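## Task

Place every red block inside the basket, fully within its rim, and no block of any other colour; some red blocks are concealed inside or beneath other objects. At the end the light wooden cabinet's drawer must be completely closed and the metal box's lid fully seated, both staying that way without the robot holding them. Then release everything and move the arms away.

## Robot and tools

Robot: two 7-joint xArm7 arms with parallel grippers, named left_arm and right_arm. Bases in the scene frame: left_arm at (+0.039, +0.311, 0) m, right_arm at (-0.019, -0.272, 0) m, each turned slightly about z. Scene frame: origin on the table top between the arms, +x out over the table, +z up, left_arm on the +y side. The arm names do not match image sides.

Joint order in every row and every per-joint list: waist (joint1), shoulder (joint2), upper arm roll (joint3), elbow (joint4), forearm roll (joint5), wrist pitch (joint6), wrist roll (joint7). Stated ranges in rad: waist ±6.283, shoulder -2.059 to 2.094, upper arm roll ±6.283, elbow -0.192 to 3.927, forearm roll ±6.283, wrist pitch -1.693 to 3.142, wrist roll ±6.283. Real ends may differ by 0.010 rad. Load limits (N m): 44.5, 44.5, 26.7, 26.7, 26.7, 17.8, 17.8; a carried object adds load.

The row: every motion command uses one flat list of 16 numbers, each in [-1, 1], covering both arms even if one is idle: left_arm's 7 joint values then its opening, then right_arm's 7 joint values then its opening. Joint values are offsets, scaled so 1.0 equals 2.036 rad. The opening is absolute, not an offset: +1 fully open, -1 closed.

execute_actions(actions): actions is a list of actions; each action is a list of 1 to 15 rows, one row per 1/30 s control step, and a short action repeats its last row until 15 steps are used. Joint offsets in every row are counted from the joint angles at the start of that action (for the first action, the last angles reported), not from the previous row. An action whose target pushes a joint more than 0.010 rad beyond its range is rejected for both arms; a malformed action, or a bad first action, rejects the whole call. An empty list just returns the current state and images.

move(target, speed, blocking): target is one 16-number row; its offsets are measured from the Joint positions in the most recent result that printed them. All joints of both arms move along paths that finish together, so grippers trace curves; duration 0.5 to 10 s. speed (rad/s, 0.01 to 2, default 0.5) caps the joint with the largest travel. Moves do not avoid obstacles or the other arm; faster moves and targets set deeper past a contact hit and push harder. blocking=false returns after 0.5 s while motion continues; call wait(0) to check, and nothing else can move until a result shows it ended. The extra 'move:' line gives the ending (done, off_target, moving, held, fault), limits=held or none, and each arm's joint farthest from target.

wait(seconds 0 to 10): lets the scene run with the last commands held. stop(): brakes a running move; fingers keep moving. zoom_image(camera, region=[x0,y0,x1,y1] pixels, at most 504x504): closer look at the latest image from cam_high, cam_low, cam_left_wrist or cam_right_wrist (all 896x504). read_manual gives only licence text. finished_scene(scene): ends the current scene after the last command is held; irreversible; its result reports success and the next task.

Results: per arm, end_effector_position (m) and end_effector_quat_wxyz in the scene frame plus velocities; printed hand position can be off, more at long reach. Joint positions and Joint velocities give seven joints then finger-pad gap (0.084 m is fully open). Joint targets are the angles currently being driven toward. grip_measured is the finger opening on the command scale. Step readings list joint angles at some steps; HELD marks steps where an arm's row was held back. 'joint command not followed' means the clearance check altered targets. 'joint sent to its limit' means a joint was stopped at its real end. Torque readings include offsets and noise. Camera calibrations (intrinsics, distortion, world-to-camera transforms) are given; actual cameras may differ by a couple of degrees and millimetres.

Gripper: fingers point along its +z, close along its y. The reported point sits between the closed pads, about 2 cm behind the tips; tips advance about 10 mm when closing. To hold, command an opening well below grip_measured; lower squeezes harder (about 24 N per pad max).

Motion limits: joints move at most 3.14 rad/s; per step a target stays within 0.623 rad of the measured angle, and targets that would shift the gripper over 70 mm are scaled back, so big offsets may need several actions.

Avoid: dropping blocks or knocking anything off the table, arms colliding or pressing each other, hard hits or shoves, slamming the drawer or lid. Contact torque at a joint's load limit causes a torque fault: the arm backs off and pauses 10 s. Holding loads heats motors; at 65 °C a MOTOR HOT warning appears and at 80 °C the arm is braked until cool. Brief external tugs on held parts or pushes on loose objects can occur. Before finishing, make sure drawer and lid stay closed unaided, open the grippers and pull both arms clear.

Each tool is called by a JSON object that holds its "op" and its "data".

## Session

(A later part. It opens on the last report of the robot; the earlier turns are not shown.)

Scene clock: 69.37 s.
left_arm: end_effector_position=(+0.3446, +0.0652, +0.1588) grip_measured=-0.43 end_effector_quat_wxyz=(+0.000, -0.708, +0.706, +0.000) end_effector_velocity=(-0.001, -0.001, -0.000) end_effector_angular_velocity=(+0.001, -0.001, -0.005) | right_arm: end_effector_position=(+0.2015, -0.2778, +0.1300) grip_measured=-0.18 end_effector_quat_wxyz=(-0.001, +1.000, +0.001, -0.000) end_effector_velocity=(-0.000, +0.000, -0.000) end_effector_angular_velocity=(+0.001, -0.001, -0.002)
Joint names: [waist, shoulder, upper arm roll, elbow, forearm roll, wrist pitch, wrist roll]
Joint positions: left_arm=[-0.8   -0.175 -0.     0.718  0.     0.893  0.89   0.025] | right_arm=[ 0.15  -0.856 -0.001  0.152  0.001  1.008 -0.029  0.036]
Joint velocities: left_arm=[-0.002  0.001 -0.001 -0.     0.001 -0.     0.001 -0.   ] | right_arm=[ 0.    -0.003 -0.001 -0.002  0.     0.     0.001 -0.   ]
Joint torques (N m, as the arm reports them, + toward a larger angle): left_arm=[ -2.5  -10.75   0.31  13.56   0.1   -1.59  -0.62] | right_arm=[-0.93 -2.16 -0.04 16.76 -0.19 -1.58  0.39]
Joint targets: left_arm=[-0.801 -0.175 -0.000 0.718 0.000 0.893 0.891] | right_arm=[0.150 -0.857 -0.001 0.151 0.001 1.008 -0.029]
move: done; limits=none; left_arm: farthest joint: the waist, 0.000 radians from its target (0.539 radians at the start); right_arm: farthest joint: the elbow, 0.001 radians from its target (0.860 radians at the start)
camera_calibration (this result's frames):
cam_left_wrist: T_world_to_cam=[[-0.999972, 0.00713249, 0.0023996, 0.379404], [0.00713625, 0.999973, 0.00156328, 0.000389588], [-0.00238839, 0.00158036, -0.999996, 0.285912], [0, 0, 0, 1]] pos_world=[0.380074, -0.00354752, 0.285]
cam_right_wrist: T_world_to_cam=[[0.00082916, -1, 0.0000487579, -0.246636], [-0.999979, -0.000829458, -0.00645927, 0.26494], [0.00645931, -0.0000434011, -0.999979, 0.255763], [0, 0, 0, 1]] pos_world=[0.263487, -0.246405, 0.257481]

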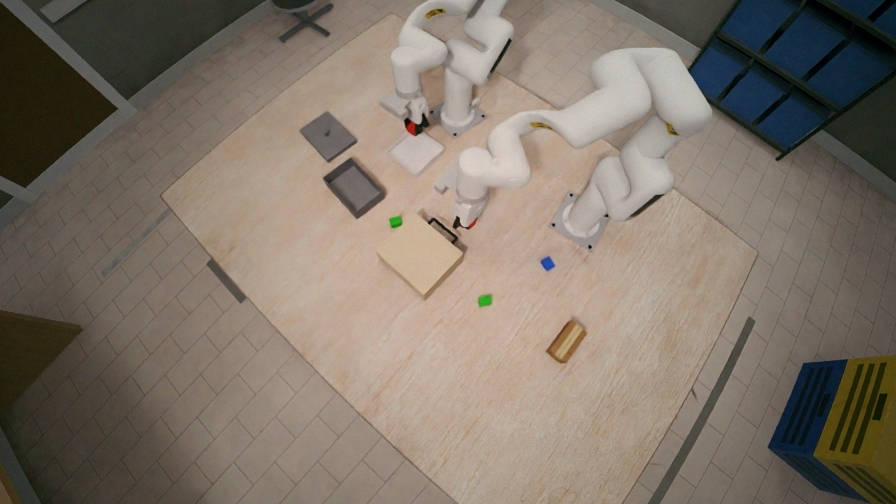

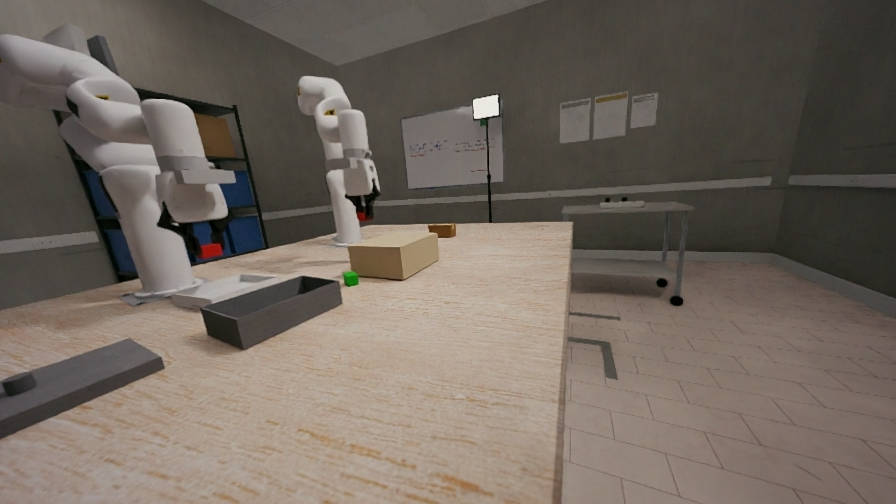

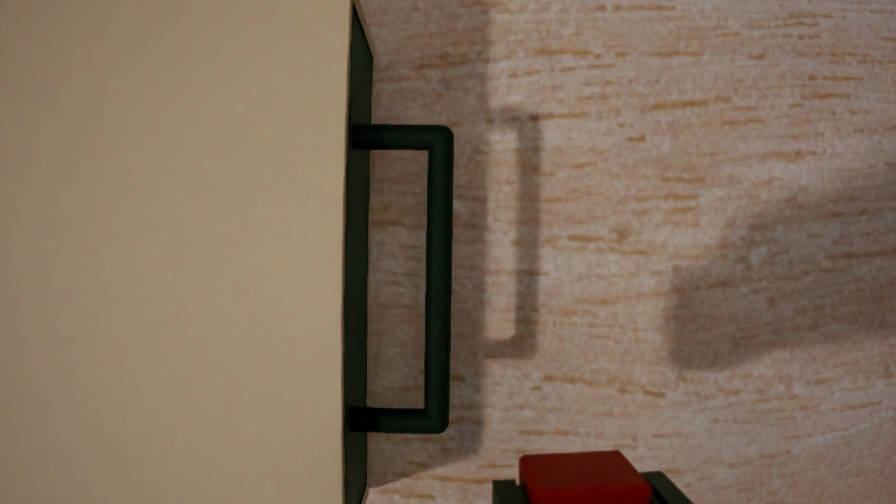

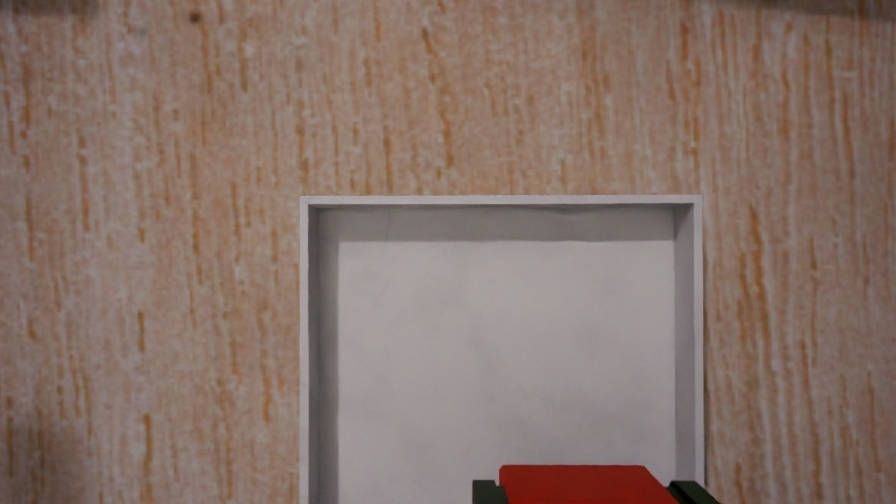

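{"op": "move", "data": {"target": [0,0,0,0,0,0,0,-0.7,0,0.147,0,-0.0894,0,-0.2363,0,-0.5], "speed": 0.3}}

{"op": "move", "data": {"target": [0,0,0,0,0,0,0,-0.7,0,0,0,0,0,0,0,0.1]}}

{"op": "move", "data": {"target": [0,0,0,0,0,0,0,-0.7,0,-0.147,0,0.0894,0,0.2363,0,0.1], "speed": 0.7}}

{"op": "move", "data": {"target": [0,0,0,0,0,0,0,-0.7,-0.6,0,0,0,0,0,-0.228,0.1], "speed": 0.9}}

Scene clock: 81.77 s.
left_arm: end_effector_position=(+0.3446, +0.0652, +0.1588) grip_measured=-0.43 end_effector_quat_wxyz=(+0.000, -0.708, +0.706, +0.000) end_effector_velocity=(-0.000, -0.000, -0.000) end_effector_angular_velocity=(-0.000, +0.001, +0.001) | right_arm: end_effector_position=(+0.1895, -0.2775, +0.0368) grip_measured=-0.18 end_effector_quat_wxyz=(-0.000, +1.000, +0.001, +0.004) end_effector_velocity=(-0.004, +0.000, -0.004) end_effector_angular_velocity=(+0.000, +0.009, -0.000)
Joint names: [waist, shoulder, upper arm roll, elbow, forearm roll, wrist pitch, wrist roll]
Joint positions: left_arm=[-0.8   -0.175 -0.     0.718  0.     0.893  0.89   0.025] | right_arm=[ 0.15  -0.559 -0.001 -0.026  0.001  0.524 -0.029  0.036]
Joint velocities: left_arm=[ 0.     0.    -0.     0.    -0.001  0.    -0.    -0.   ] | right_arm=[-0.     0.006  0.001 -0.008  0.001 -0.005  0.    -0.001]
Joint torques (N m, as the arm reports them, + toward a larger angle): left_arm=[ -2.75 -10.83   0.2   13.52   0.38  -1.46  -0.55] | right_arm=[-1.11  3.31 -0.12 -0.93 -0.14  1.73  0.47]
Joint targets: left_arm=[-0.800 -0.175 -0.000 0.718 0.000 0.893 0.890] | right_arm=[0.150 -0.557 -0.001 -0.030 0.001 0.527 -0.029]
move: done; limits=none; left_arm: farthest joint: the waist, 0.000 radians from its target (0.001 radians at the start); right_arm: farthest joint: the elbow, 0.004 radians from its target (0.181 radians at the start)
camera_calibration (this result's frames):
cam_left_wrist: T_world_to_cam=[[-0.999972, 0.00713295, 0.00239978, 0.379404], [0.00713671, 0.999973, 0.00156333, 0.000389568], [-0.00238857, 0.00158041, -0.999996, 0.285912], [0, 0, 0, 1]] pos_world=[0.380073, -0.00354768, 0.285]
cam_right_wrist: T_world_to_cam=[[0.00042869, -1, 0.000755212, -0.246362], [-0.999884, -0.000440129, -0.0152121, 0.252812], [0.0152124, -0.000748603, -0.999884, 0.160834], [0, 0, 0, 1]] pos_world=[0.250441, -0.24613, 0.164847]

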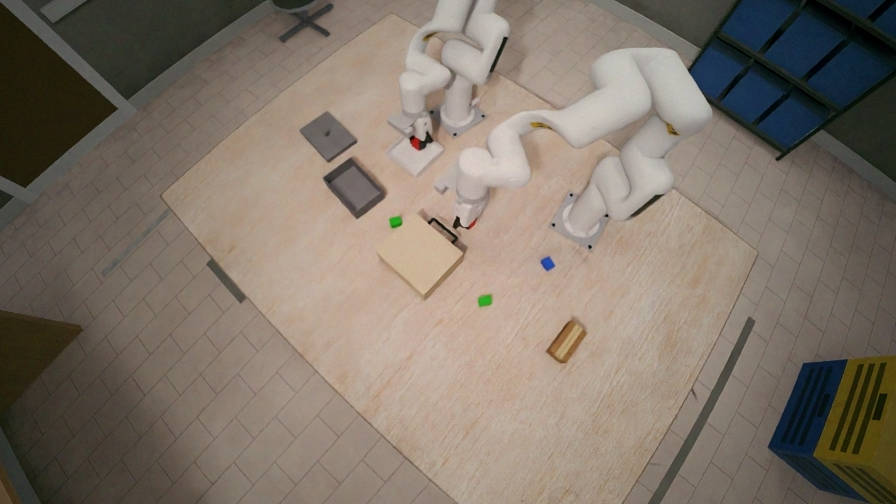

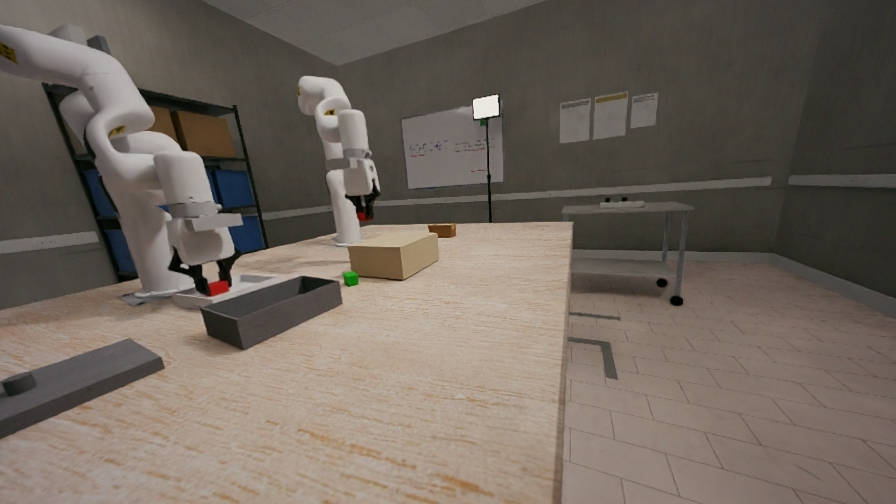

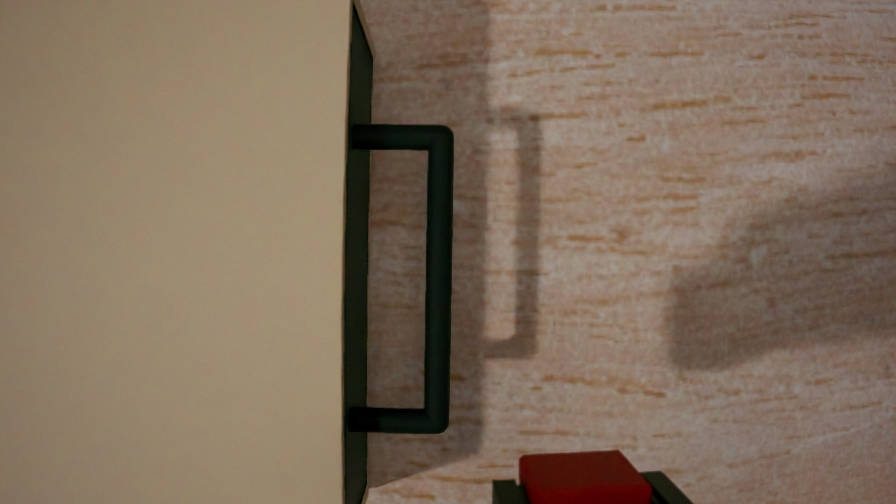

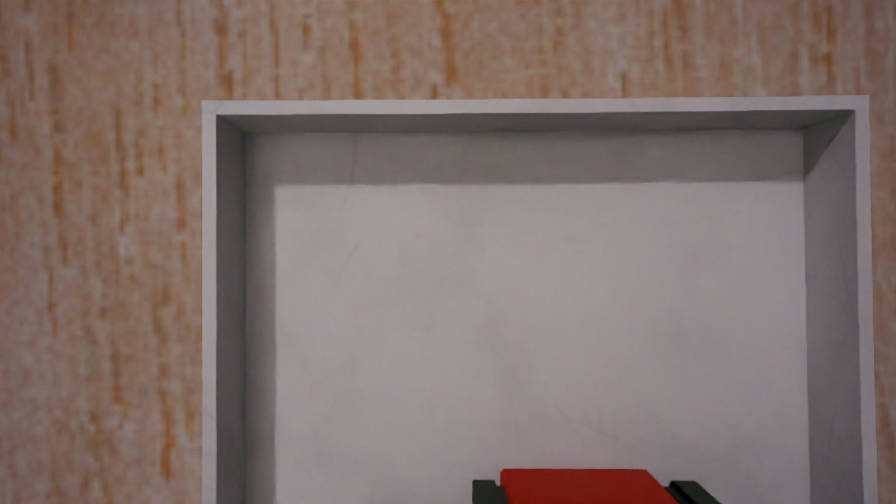

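Scene clock: 82.37 s.
left_arm: end_effector_position=(+0.3446, +0.0652, +0.1588) grip_measured=-0.43 end_effector_quat_wxyz=(+0.000, -0.708, +0.706, +0.000) end_effector_velocity=(+0.000, +0.000, +0.001) end_effector_angular_velocity=(-0.001, -0.001, +0.000) | right_arm: end_effector_position=(+0.1892, -0.2775, +0.0366) grip_measured=+0.09 end_effector_quat_wxyz=(-0.000, +1.000, +0.001, +0.004) end_effector_velocity=(+0.003, -0.000, +0.002) end_effector_angular_velocity=(-0.001, -0.008, +0.001)
Joint names: [waist, shoulder, upper arm roll, elbow, forearm roll, wrist pitch, wrist roll]
Joint positions: left_arm=[-0.8   -0.175 -0.     0.718  0.     0.893  0.89   0.025] | right_arm=[ 0.15  -0.559 -0.001 -0.026  0.001  0.525 -0.029  0.048]
Joint velocities: left_arm=[ 0.    -0.001 -0.     0.     0.     0.    -0.     0.   ] | right_arm=[-0.    -0.003  0.001  0.003  0.    -0.002 -0.    -0.   ]
Joint torques (N m, as the arm reports them, + toward a larger angle): left_arm=[ -2.61 -10.69   0.16  13.51   0.15  -1.42  -0.68] | right_arm=[-0.81 -3.89 -0.1  12.9  -0.2  -1.63  0.35]
Joint targets: left_arm=[-0.800 -0.175 -0.000 0.718 0.000 0.893 0.890] | right_arm=[0.150 -0.559 -0.001 -0.026 0.001 0.524 -0.029]
move: done; limits=none; left_arm: farthest joint: the waist, 0.000 radians from its target (0.000 radians at the start); right_arm: farthest joint: the wrist pitch, 0.001 radians from its target (0.000 radians at the start)
camera_calibration (this result's frames):
cam_left_wrist: T_world_to_cam=[[-0.999972, 0.00713306, 0.00239994, 0.379404], [0.00713682, 0.999973, 0.00156344, 0.000389449], [-0.00238872, 0.00158053, -0.999996, 0.285912], [0, 0, 0, 1]] pos_world=[0.380073, -0.00354764, 0.284999]
cam_right_wrist: T_world_to_cam=[[0.000416028, -1, 0.000727113, -0.246351], [-0.999898, -0.000426369, -0.01428, 0.25244], [0.0142803, -0.000721098, -0.999898, 0.160808], [0, 0, 0, 1]] pos_world=[0.25022, -0.246127, 0.164575]

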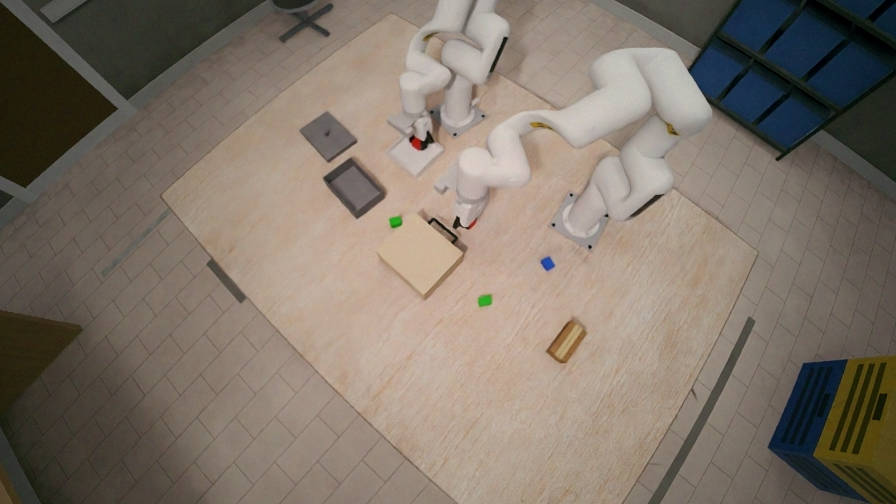

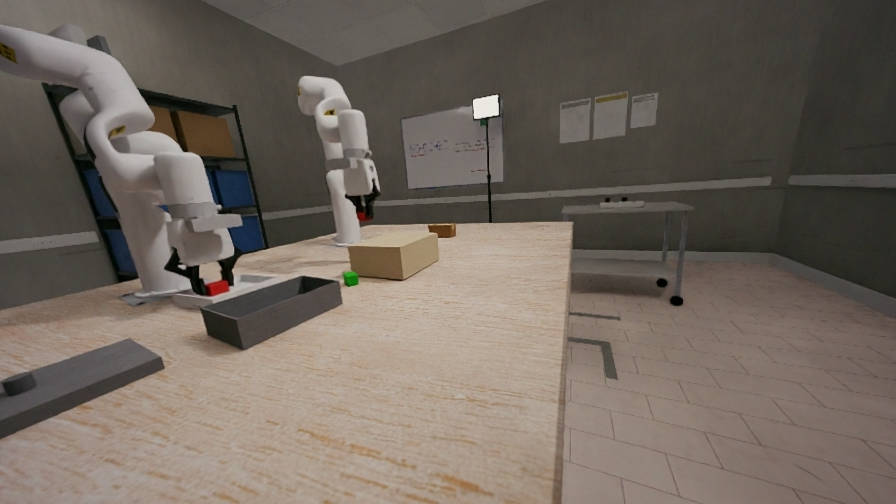

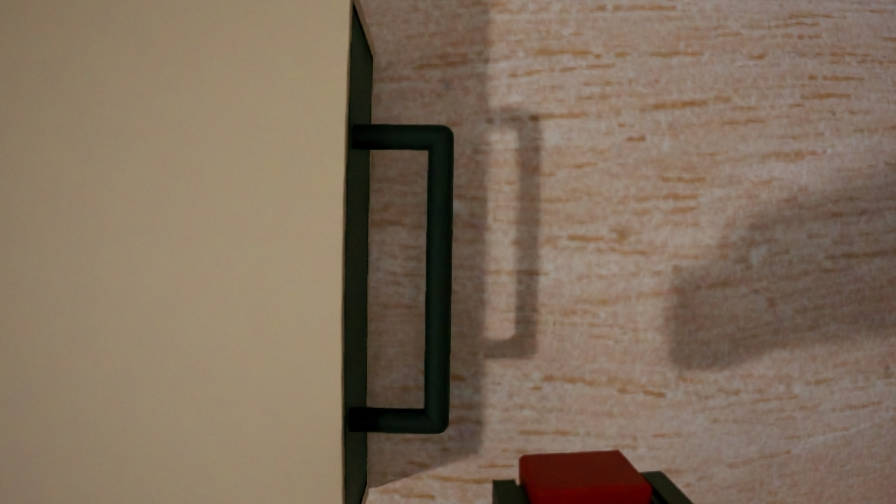

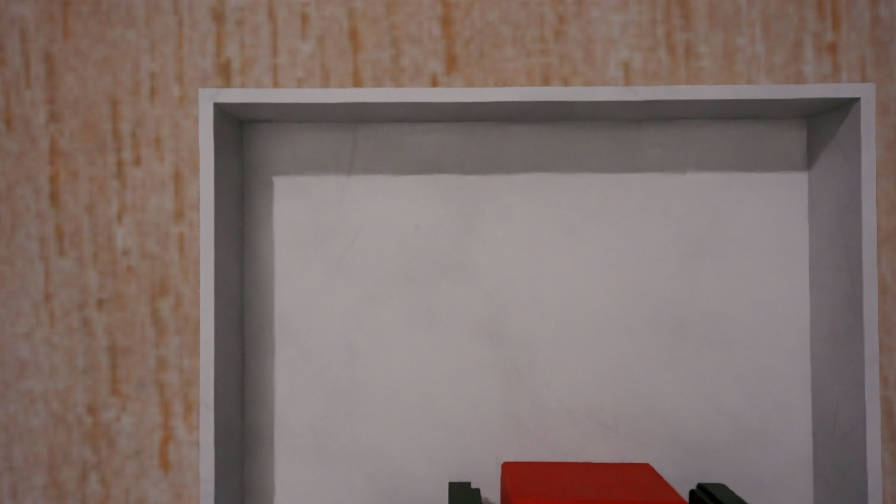

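Scene clock: 83.70 s.
left_arm: end_effector_position=(+0.3446, +0.0652, +0.1588) grip_measured=-0.43 end_effector_quat_wxyz=(+0.000, -0.708, +0.706, +0.000) end_effector_velocity=(-0.000, +0.000, -0.000) end_effector_angular_velocity=(+0.000, +0.001, +0.000) | right_arm: end_effector_position=(+0.2037, -0.2778, +0.1320) grip_measured=+0.09 end_effector_quat_wxyz=(-0.001, +1.000, +0.001, +0.004) end_effector_velocity=(+0.000, +0.000, +0.001) end_effector_angular_velocity=(-0.002, -0.001, +0.000)
Joint names: [waist, shoulder, upper arm roll, elbow, forearm roll, wrist pitch, wrist roll]
Joint positions: left_arm=[-0.8   -0.175 -0.     0.718  0.     0.893  0.89   0.025] | right_arm=[ 0.15  -0.857 -0.001  0.156  0.001  1.006 -0.029  0.048]
Joint velocities: left_arm=[-0.     0.    -0.     0.    -0.     0.001 -0.    -0.   ] | right_arm=[-0.    -0.003  0.002  0.001 -0.     0.002  0.001 -0.   ]
Joint torques (N m, as the arm reports them, + toward a larger angle): left_arm=[ -2.81 -10.99   0.34  13.51   0.38  -1.5   -0.57] | right_arm=[-1.11 -2.   -0.07 16.47 -0.05 -1.51  0.44]
Joint targets: left_arm=[-0.800 -0.175 -0.000 0.718 0.000 0.893 0.890] | right_arm=[0.150 -0.858 -0.001 0.156 0.001 1.006 -0.029]
move: done; limits=none; left_arm: farthest joint: the waist, 0.000 radians from its target (0.000 radians at the start); right_arm: farthest joint: the shoulder, 0.001 radians from its target (0.300 radians at the start)
camera_calibration (this result's frames):
cam_left_wrist: T_world_to_cam=[[-0.999972, 0.00713309, 0.00240006, 0.379404], [0.00713685, 0.999973, 0.00156355, 0.000389428], [-0.00238884, 0.00158064, -0.999996, 0.285912], [0, 0, 0, 1]] pos_world=[0.380073, -0.00354766, 0.284999]
cam_right_wrist: T_world_to_cam=[[0.000867658, -1, 0.000264947, -0.246725], [-0.999901, -0.00087129, -0.014033, 0.268127], [0.0140332, -0.000252745, -0.999901, 0.256106], [0, 0, 0, 1]] pos_world=[0.26472, -0.246426, 0.259909]

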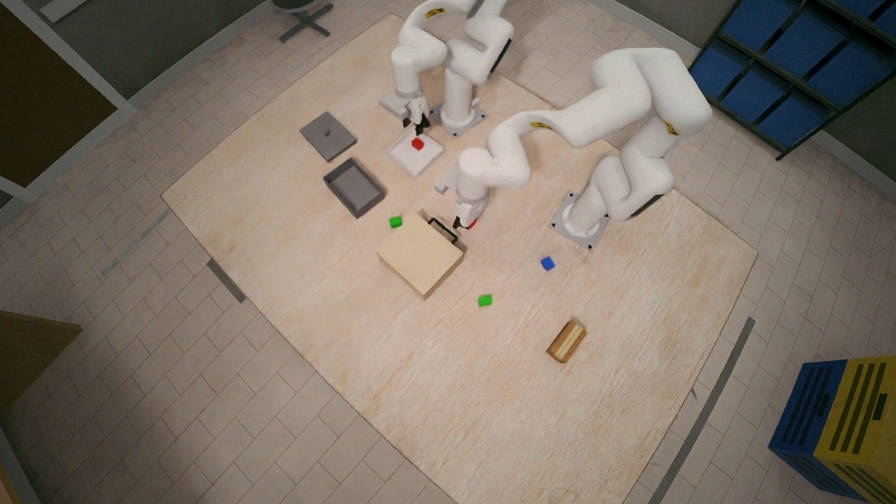

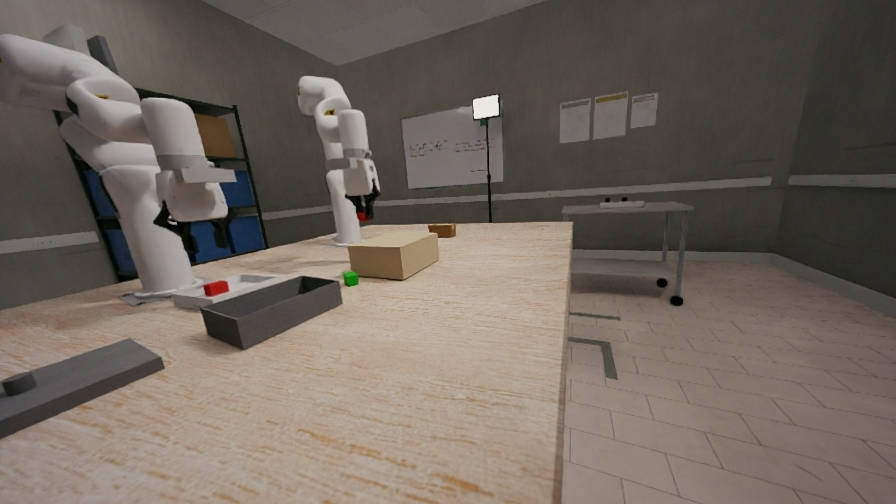

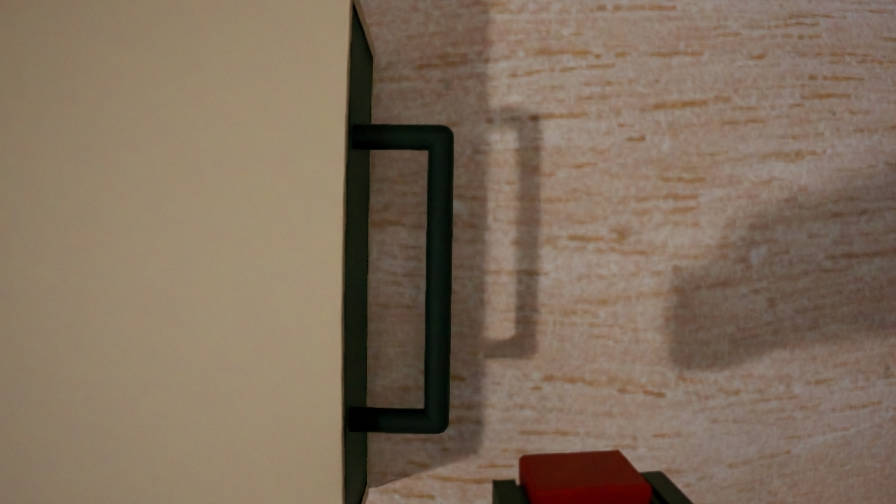

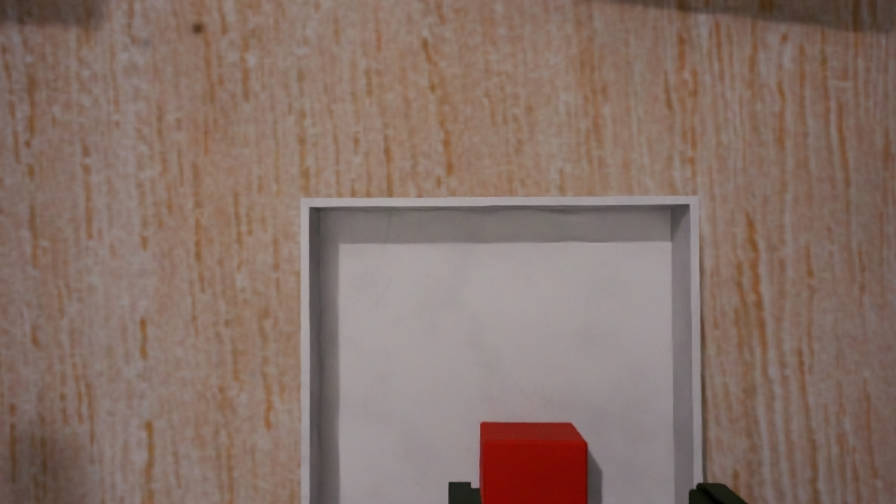

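Scene clock: 85.80 s.
left_arm: end_effector_position=(+0.3446, +0.0652, +0.1588) grip_measured=-0.43 end_effector_quat_wxyz=(+0.000, -0.708, +0.706, +0.000) end_effector_velocity=(-0.000, +0.000, -0.001) end_effector_angular_velocity=(+0.001, +0.001, -0.001) | right_arm: end_effector_position=(+0.0523, -0.4828, +0.1320) grip_measured=+0.09 end_effector_quat_wxyz=(+0.002, +0.930, -0.369, +0.003) end_effector_velocity=(-0.001, +0.000, -0.001) end_effector_angular_velocity=(+0.001, +0.001, -0.003)
Joint names: [waist, shoulder, upper arm roll, elbow, forearm roll, wrist pitch, wrist roll]
Joint positions: left_arm=[-0.8   -0.175 -0.     0.718  0.     0.893  0.89   0.025] | right_arm=[-1.071 -0.857 -0.001  0.156  0.001  1.006 -0.493  0.048]
Joint velocities: left_arm=[-0.     0.002  0.    -0.     0.001 -0.    -0.     0.   ] | right_arm=[-0.003  0.001  0.001 -0.001  0.    -0.    -0.     0.   ]
Joint torques (N m, as the arm reports them, + toward a larger angle): left_arm=[ -2.49 -10.96   0.25  13.58   0.36  -1.54  -0.6 ] | right_arm=[-0.85 -1.83  0.02 16.5  -0.04 -1.53  0.38]
Joint targets: left_arm=[-0.800 -0.175 -0.000 0.718 0.000 0.893 0.890] | right_arm=[-1.071 -0.857 -0.001 0.156 0.001 1.006 -0.493]
move: done; limits=none; left_arm: farthest joint: the waist, 0.000 radians from its target (0.000 radians at the start); right_arm: farthest joint: the waist, 0.001 radians from its target (1.221 radians at the start)
camera_calibration (this result's frames):
cam_left_wrist: T_world_to_cam=[[-0.999972, 0.007133, 0.00239994, 0.379404], [0.00713676, 0.999973, 0.00156352, 0.000389467], [-0.00238872, 0.0015806, -0.999996, 0.285912], [0, 0, 0, 1]] pos_world=[0.380073, -0.00354766, 0.284999]
cam_right_wrist: T_world_to_cam=[[-0.685997, -0.727595, 0.00371096, -0.284592], [-0.727566, 0.685901, -0.0136894, 0.433804], [0.00741498, -0.0120909, -0.999899, 0.252805], [0, 0, 0, 1]] pos_world=[0.118517, -0.501558, 0.259774]

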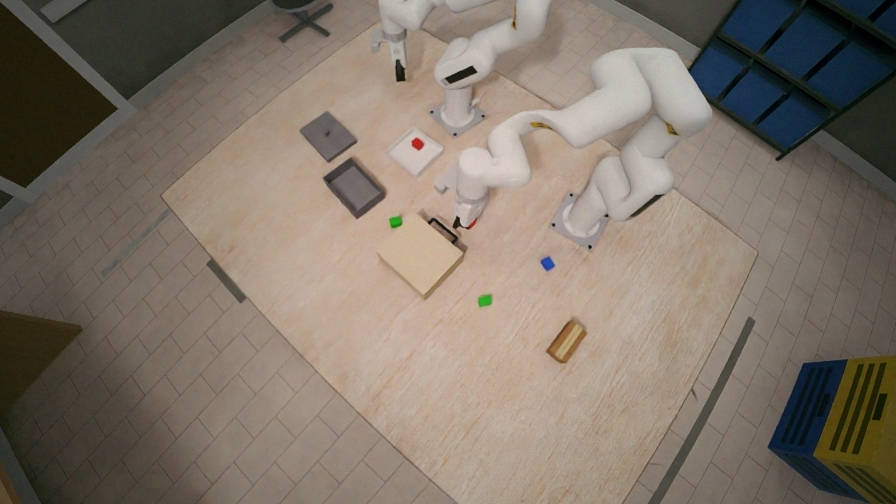

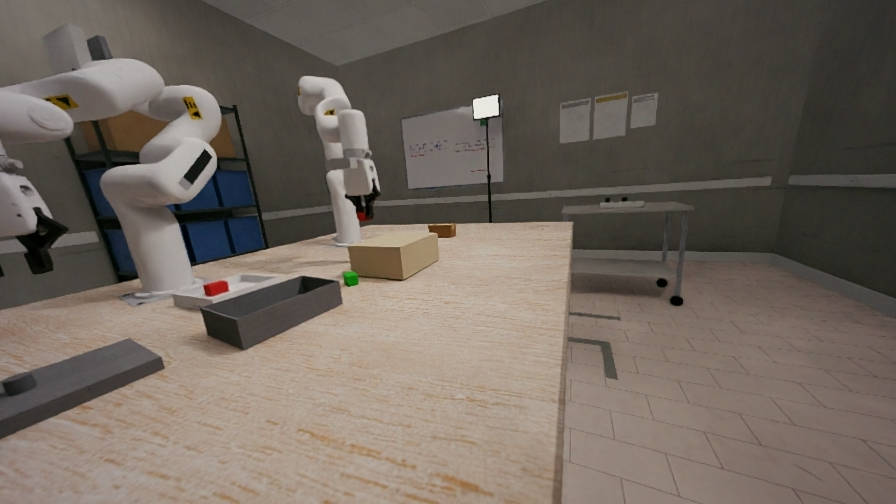

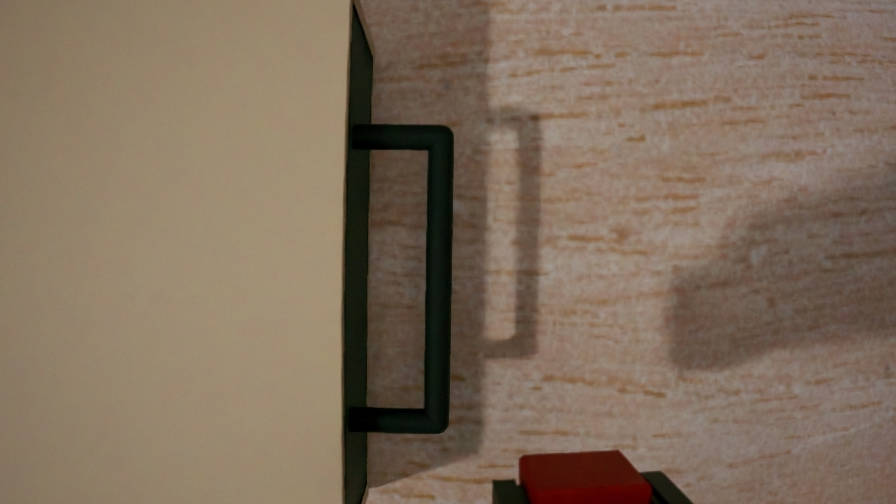

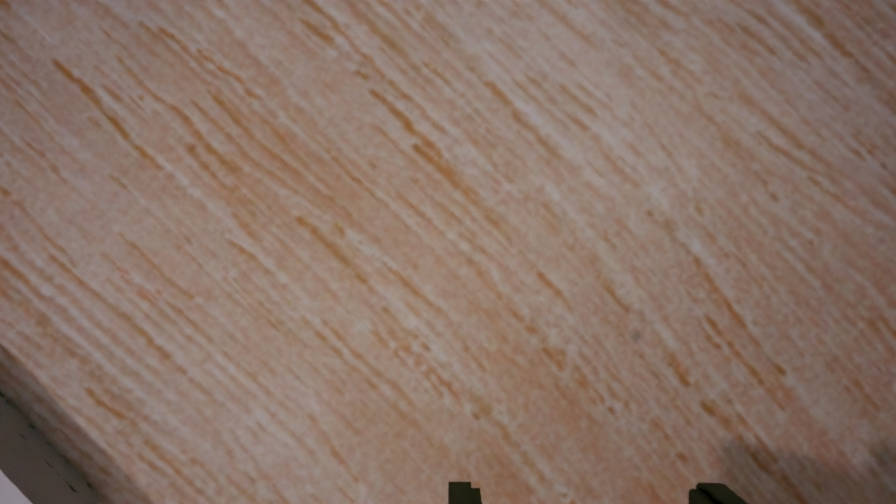

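{"op": "move", "data": {"target": [-0.267,0.32,0,0.3234,0,0.004,-0.266,-0.7,0,0.488,0,0.42,0,-0.064,0,0.1], "speed": 0.7}}

{"op": "move", "data": {"target": [0,0.0495,0,-0.0156,0,-0.065,0,-0.7,0,0,0,0,0,0,0,0.1], "speed": 0.1}}

Scene clock: 96.47 s.
left_arm: end_effector_position=(+0.2355, -0.2274, +0.0997) grip_measured=-0.43 end_effector_quat_wxyz=(+0.000, -0.707, +0.707, +0.000) end_effector_velocity=(-0.000, -0.001, -0.000) end_effector_angular_velocity=(-0.001, -0.000, +0.000) | right_arm: end_effector_position=(+0.1339, -0.7272, +0.1386) grip_measured=+0.09 end_effector_quat_wxyz=(-0.000, +0.930, -0.369, +0.000) end_effector_velocity=(+0.001, -0.000, -0.000) end_effector_angular_velocity=(-0.000, -0.000, +0.000)
Joint names: [waist, shoulder, upper arm roll, elbow, forearm roll, wrist pitch, wrist roll]
Joint positions: left_arm=[-1.344  0.476 -0.     1.376  0.     0.901  0.349  0.025] | right_arm=[-1.071  0.136 -0.001  1.01   0.001  0.875 -0.493  0.048]
Joint velocities: left_arm=[-0.002  0.002  0.001  0.002 -0.001 -0.    -0.001 -0.   ] | right_arm=[ 0.     0.002  0.001  0.001 -0.    -0.     0.001 -0.   ]
Joint torques (N m, as the arm reports them, + toward a larger angle): left_arm=[ -2.78 -20.34   0.06  13.5    0.47  -1.45  -0.64] | right_arm=[ -0.76 -19.68  -0.65  15.8   -0.01  -1.45   0.4 ]
Joint targets: left_arm=[-1.344 0.476 -0.000 1.376 0.000 0.901 0.349] | right_arm=[-1.071 0.136 -0.001 1.011 0.001 0.875 -0.493]
move: done; limits=none; left_arm: farthest joint: the wrist roll, 0.001 radians from its target (0.542 radians at the start); right_arm: farthest joint: the shoulder, 0.001 radians from its target (0.994 radians at the start)
camera_calibration (this result's frames):
cam_left_wrist: T_world_to_cam=[[-0.999957, 0.00883509, 0.00272974, 0.2729], [0.00884183, 0.999958, 0.00246722, 0.293278], [-0.00270782, 0.00249125, -0.999993, 0.22728], [0, 0, 0, 1]] pos_world=[0.270911, -0.296242, 0.22581]
cam_right_wrist: T_world_to_cam=[[-0.686201, -0.727412, 0.000449965, -0.405868], [-0.727398, 0.686185, -0.00648415, 0.660159], [0.00440788, -0.00477673, -0.999979, 0.261587], [0, 0, 0, 1]] pos_world=[0.200539, -0.746974, 0.266044]

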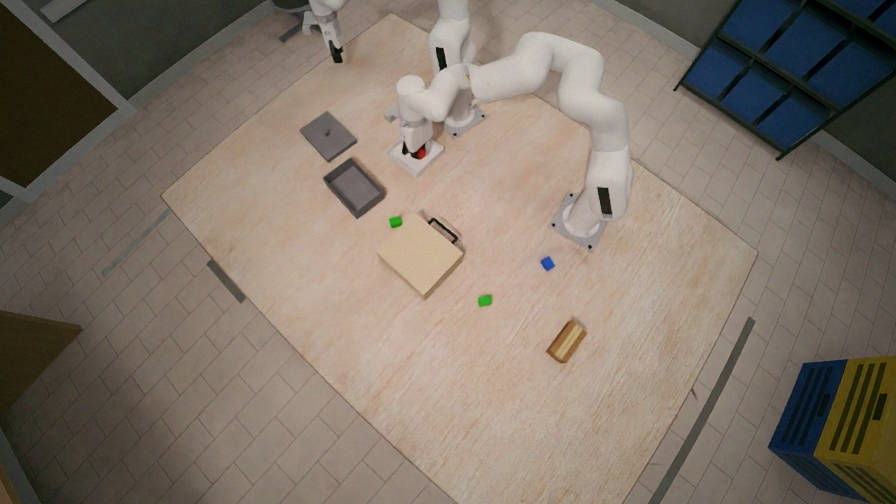

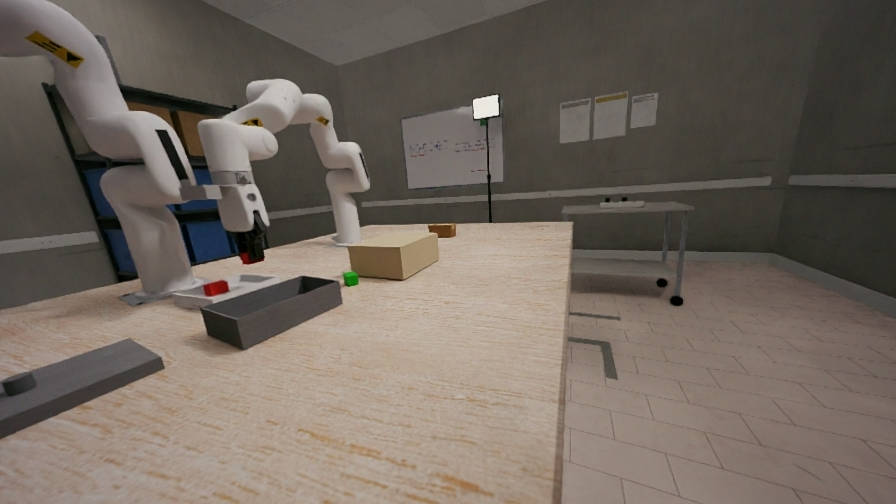

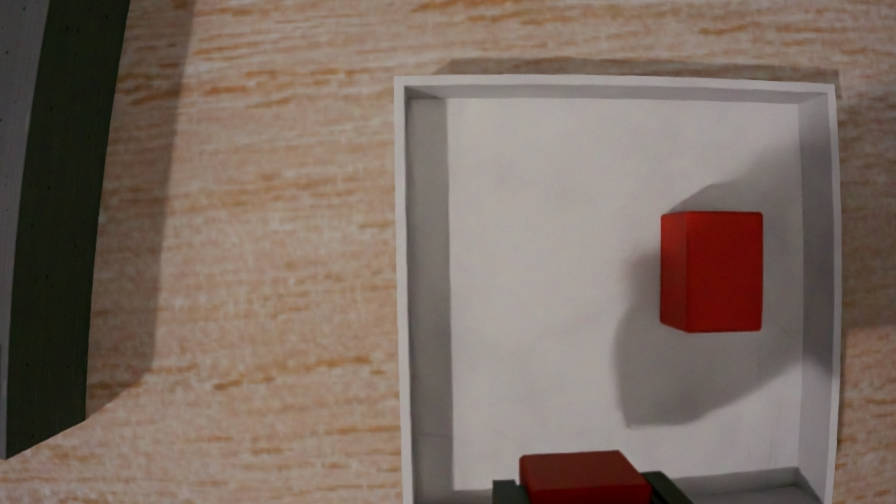

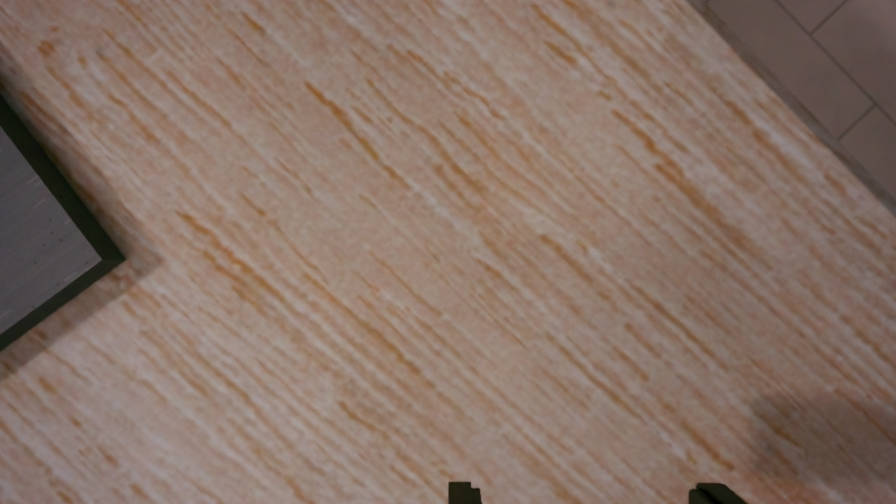

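Scene clock: 98.20 s.
left_arm: end_effector_position=(+0.2355, -0.2275, +0.0401) grip_measured=-0.43 end_effector_quat_wxyz=(+0.000, -0.707, +0.707, +0.000) end_effector_velocity=(-0.001, +0.001, -0.003) end_effector_angular_velocity=(+0.004, +0.002, -0.001) | right_arm: end_effector_position=(+0.1339, -0.7272, +0.1386) grip_measured=+0.09 end_effector_quat_wxyz=(-0.000, +0.930, -0.369, +0.000) end_effector_velocity=(-0.000, -0.001, +0.001) end_effector_angular_velocity=(-0.002, -0.001, -0.000)
Joint names: [waist, shoulder, upper arm roll, elbow, forearm roll, wrist pitch, wrist roll]
Joint positions: left_arm=[-1.344  0.576 -0.     1.345  0.     0.769  0.349  0.025] | right_arm=[-1.071  0.136 -0.001  1.01   0.001  0.875 -0.493  0.048]
Joint velocities: left_arm=[-0.     0.004 -0.    -0.002  0.    -0.001 -0.     0.   ] | right_arm=[-0.    -0.001 -0.001  0.001  0.    -0.    -0.001  0.   ]
Joint torques (N m, as the arm reports them, + toward a larger angle): left_arm=[ -2.76 -20.68  -0.08  12.76   0.19  -1.5   -0.71] | right_arm=[ -0.95 -19.79  -0.52  15.72  -0.11  -1.43   0.34]
Joint targets: left_arm=[-1.344 0.577 -0.000 1.344 0.000 0.769 0.349] | right_arm=[-1.071 0.136 -0.001 1.010 0.001 0.875 -0.493]
move: done; limits=none; left_arm: farthest joint: the waist, 0.000 radians from its target (0.000 radians at the start); right_arm: farthest joint: the waist, 0.000 radians from its target (0.000 radians at the start)
camera_calibration (this result's frames):
cam_left_wrist: T_world_to_cam=[[-0.999957, 0.00886587, 0.00263589, 0.273101], [0.00887153, 0.999958, 0.00214338, 0.293541], [-0.00261678, 0.00216667, -0.999994, 0.167598], [0, 0, 0, 1]] pos_world=[0.270924, -0.296313, 0.166248]
cam_right_wrist: T_world_to_cam=[[-0.686201, -0.727412, 0.000449876, -0.405868], [-0.727398, 0.686185, -0.00648403, 0.660159], [0.00440786, -0.00477659, -0.999979, 0.261587], [0, 0, 0, 1]] pos_world=[0.200539, -0.746974, 0.266044]

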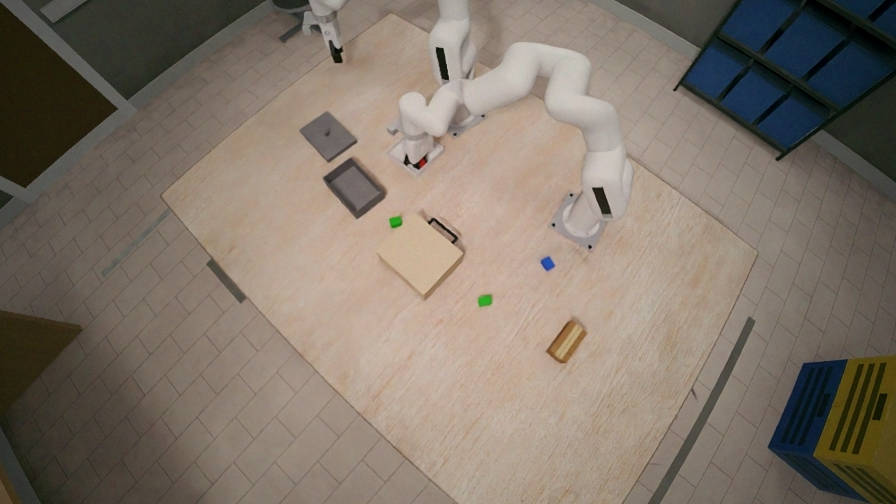

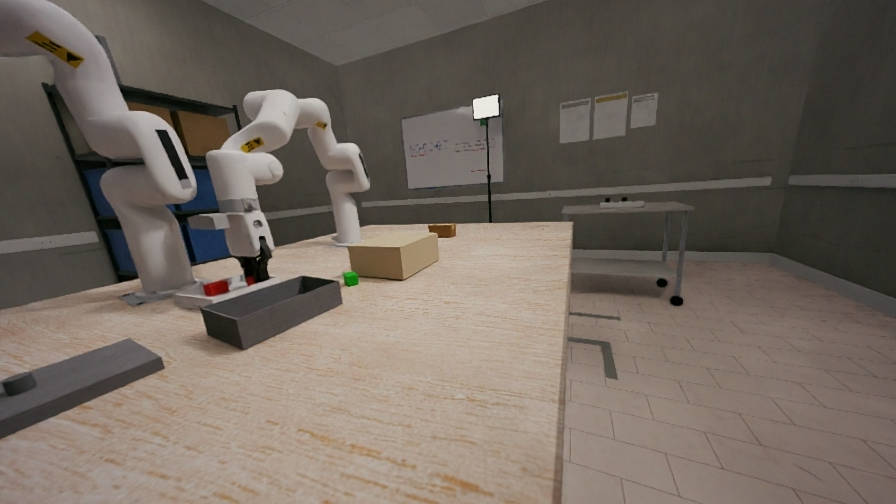

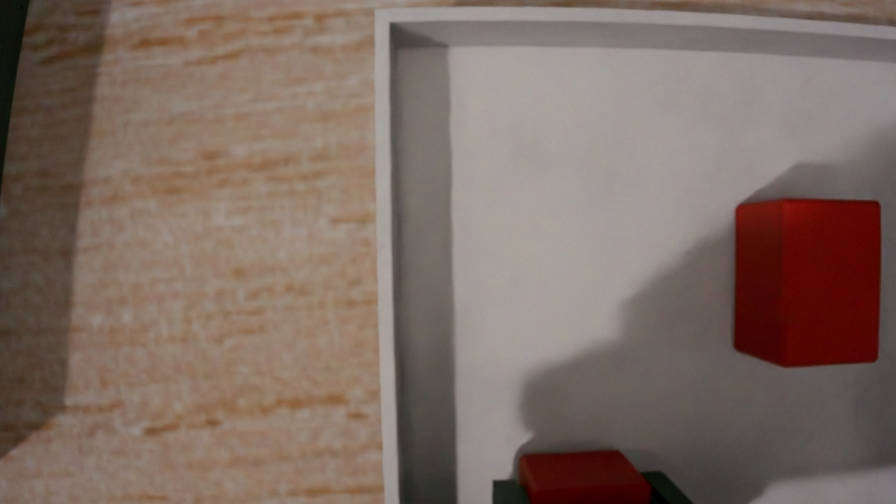

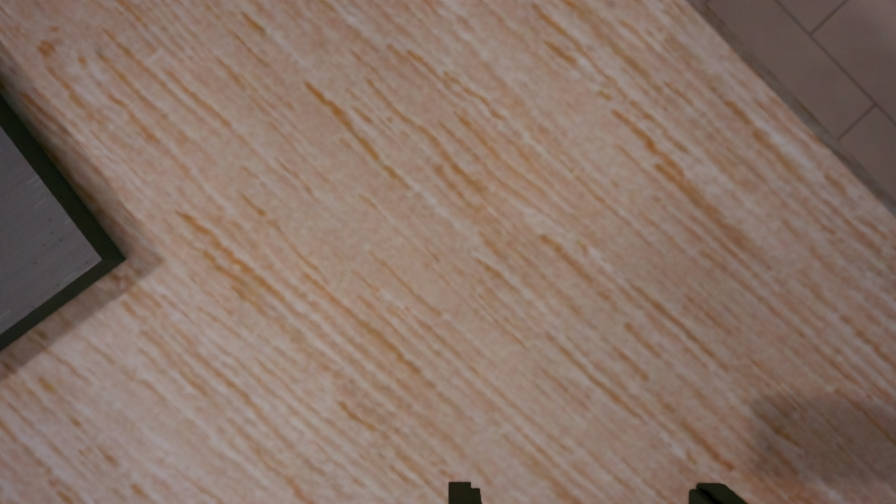

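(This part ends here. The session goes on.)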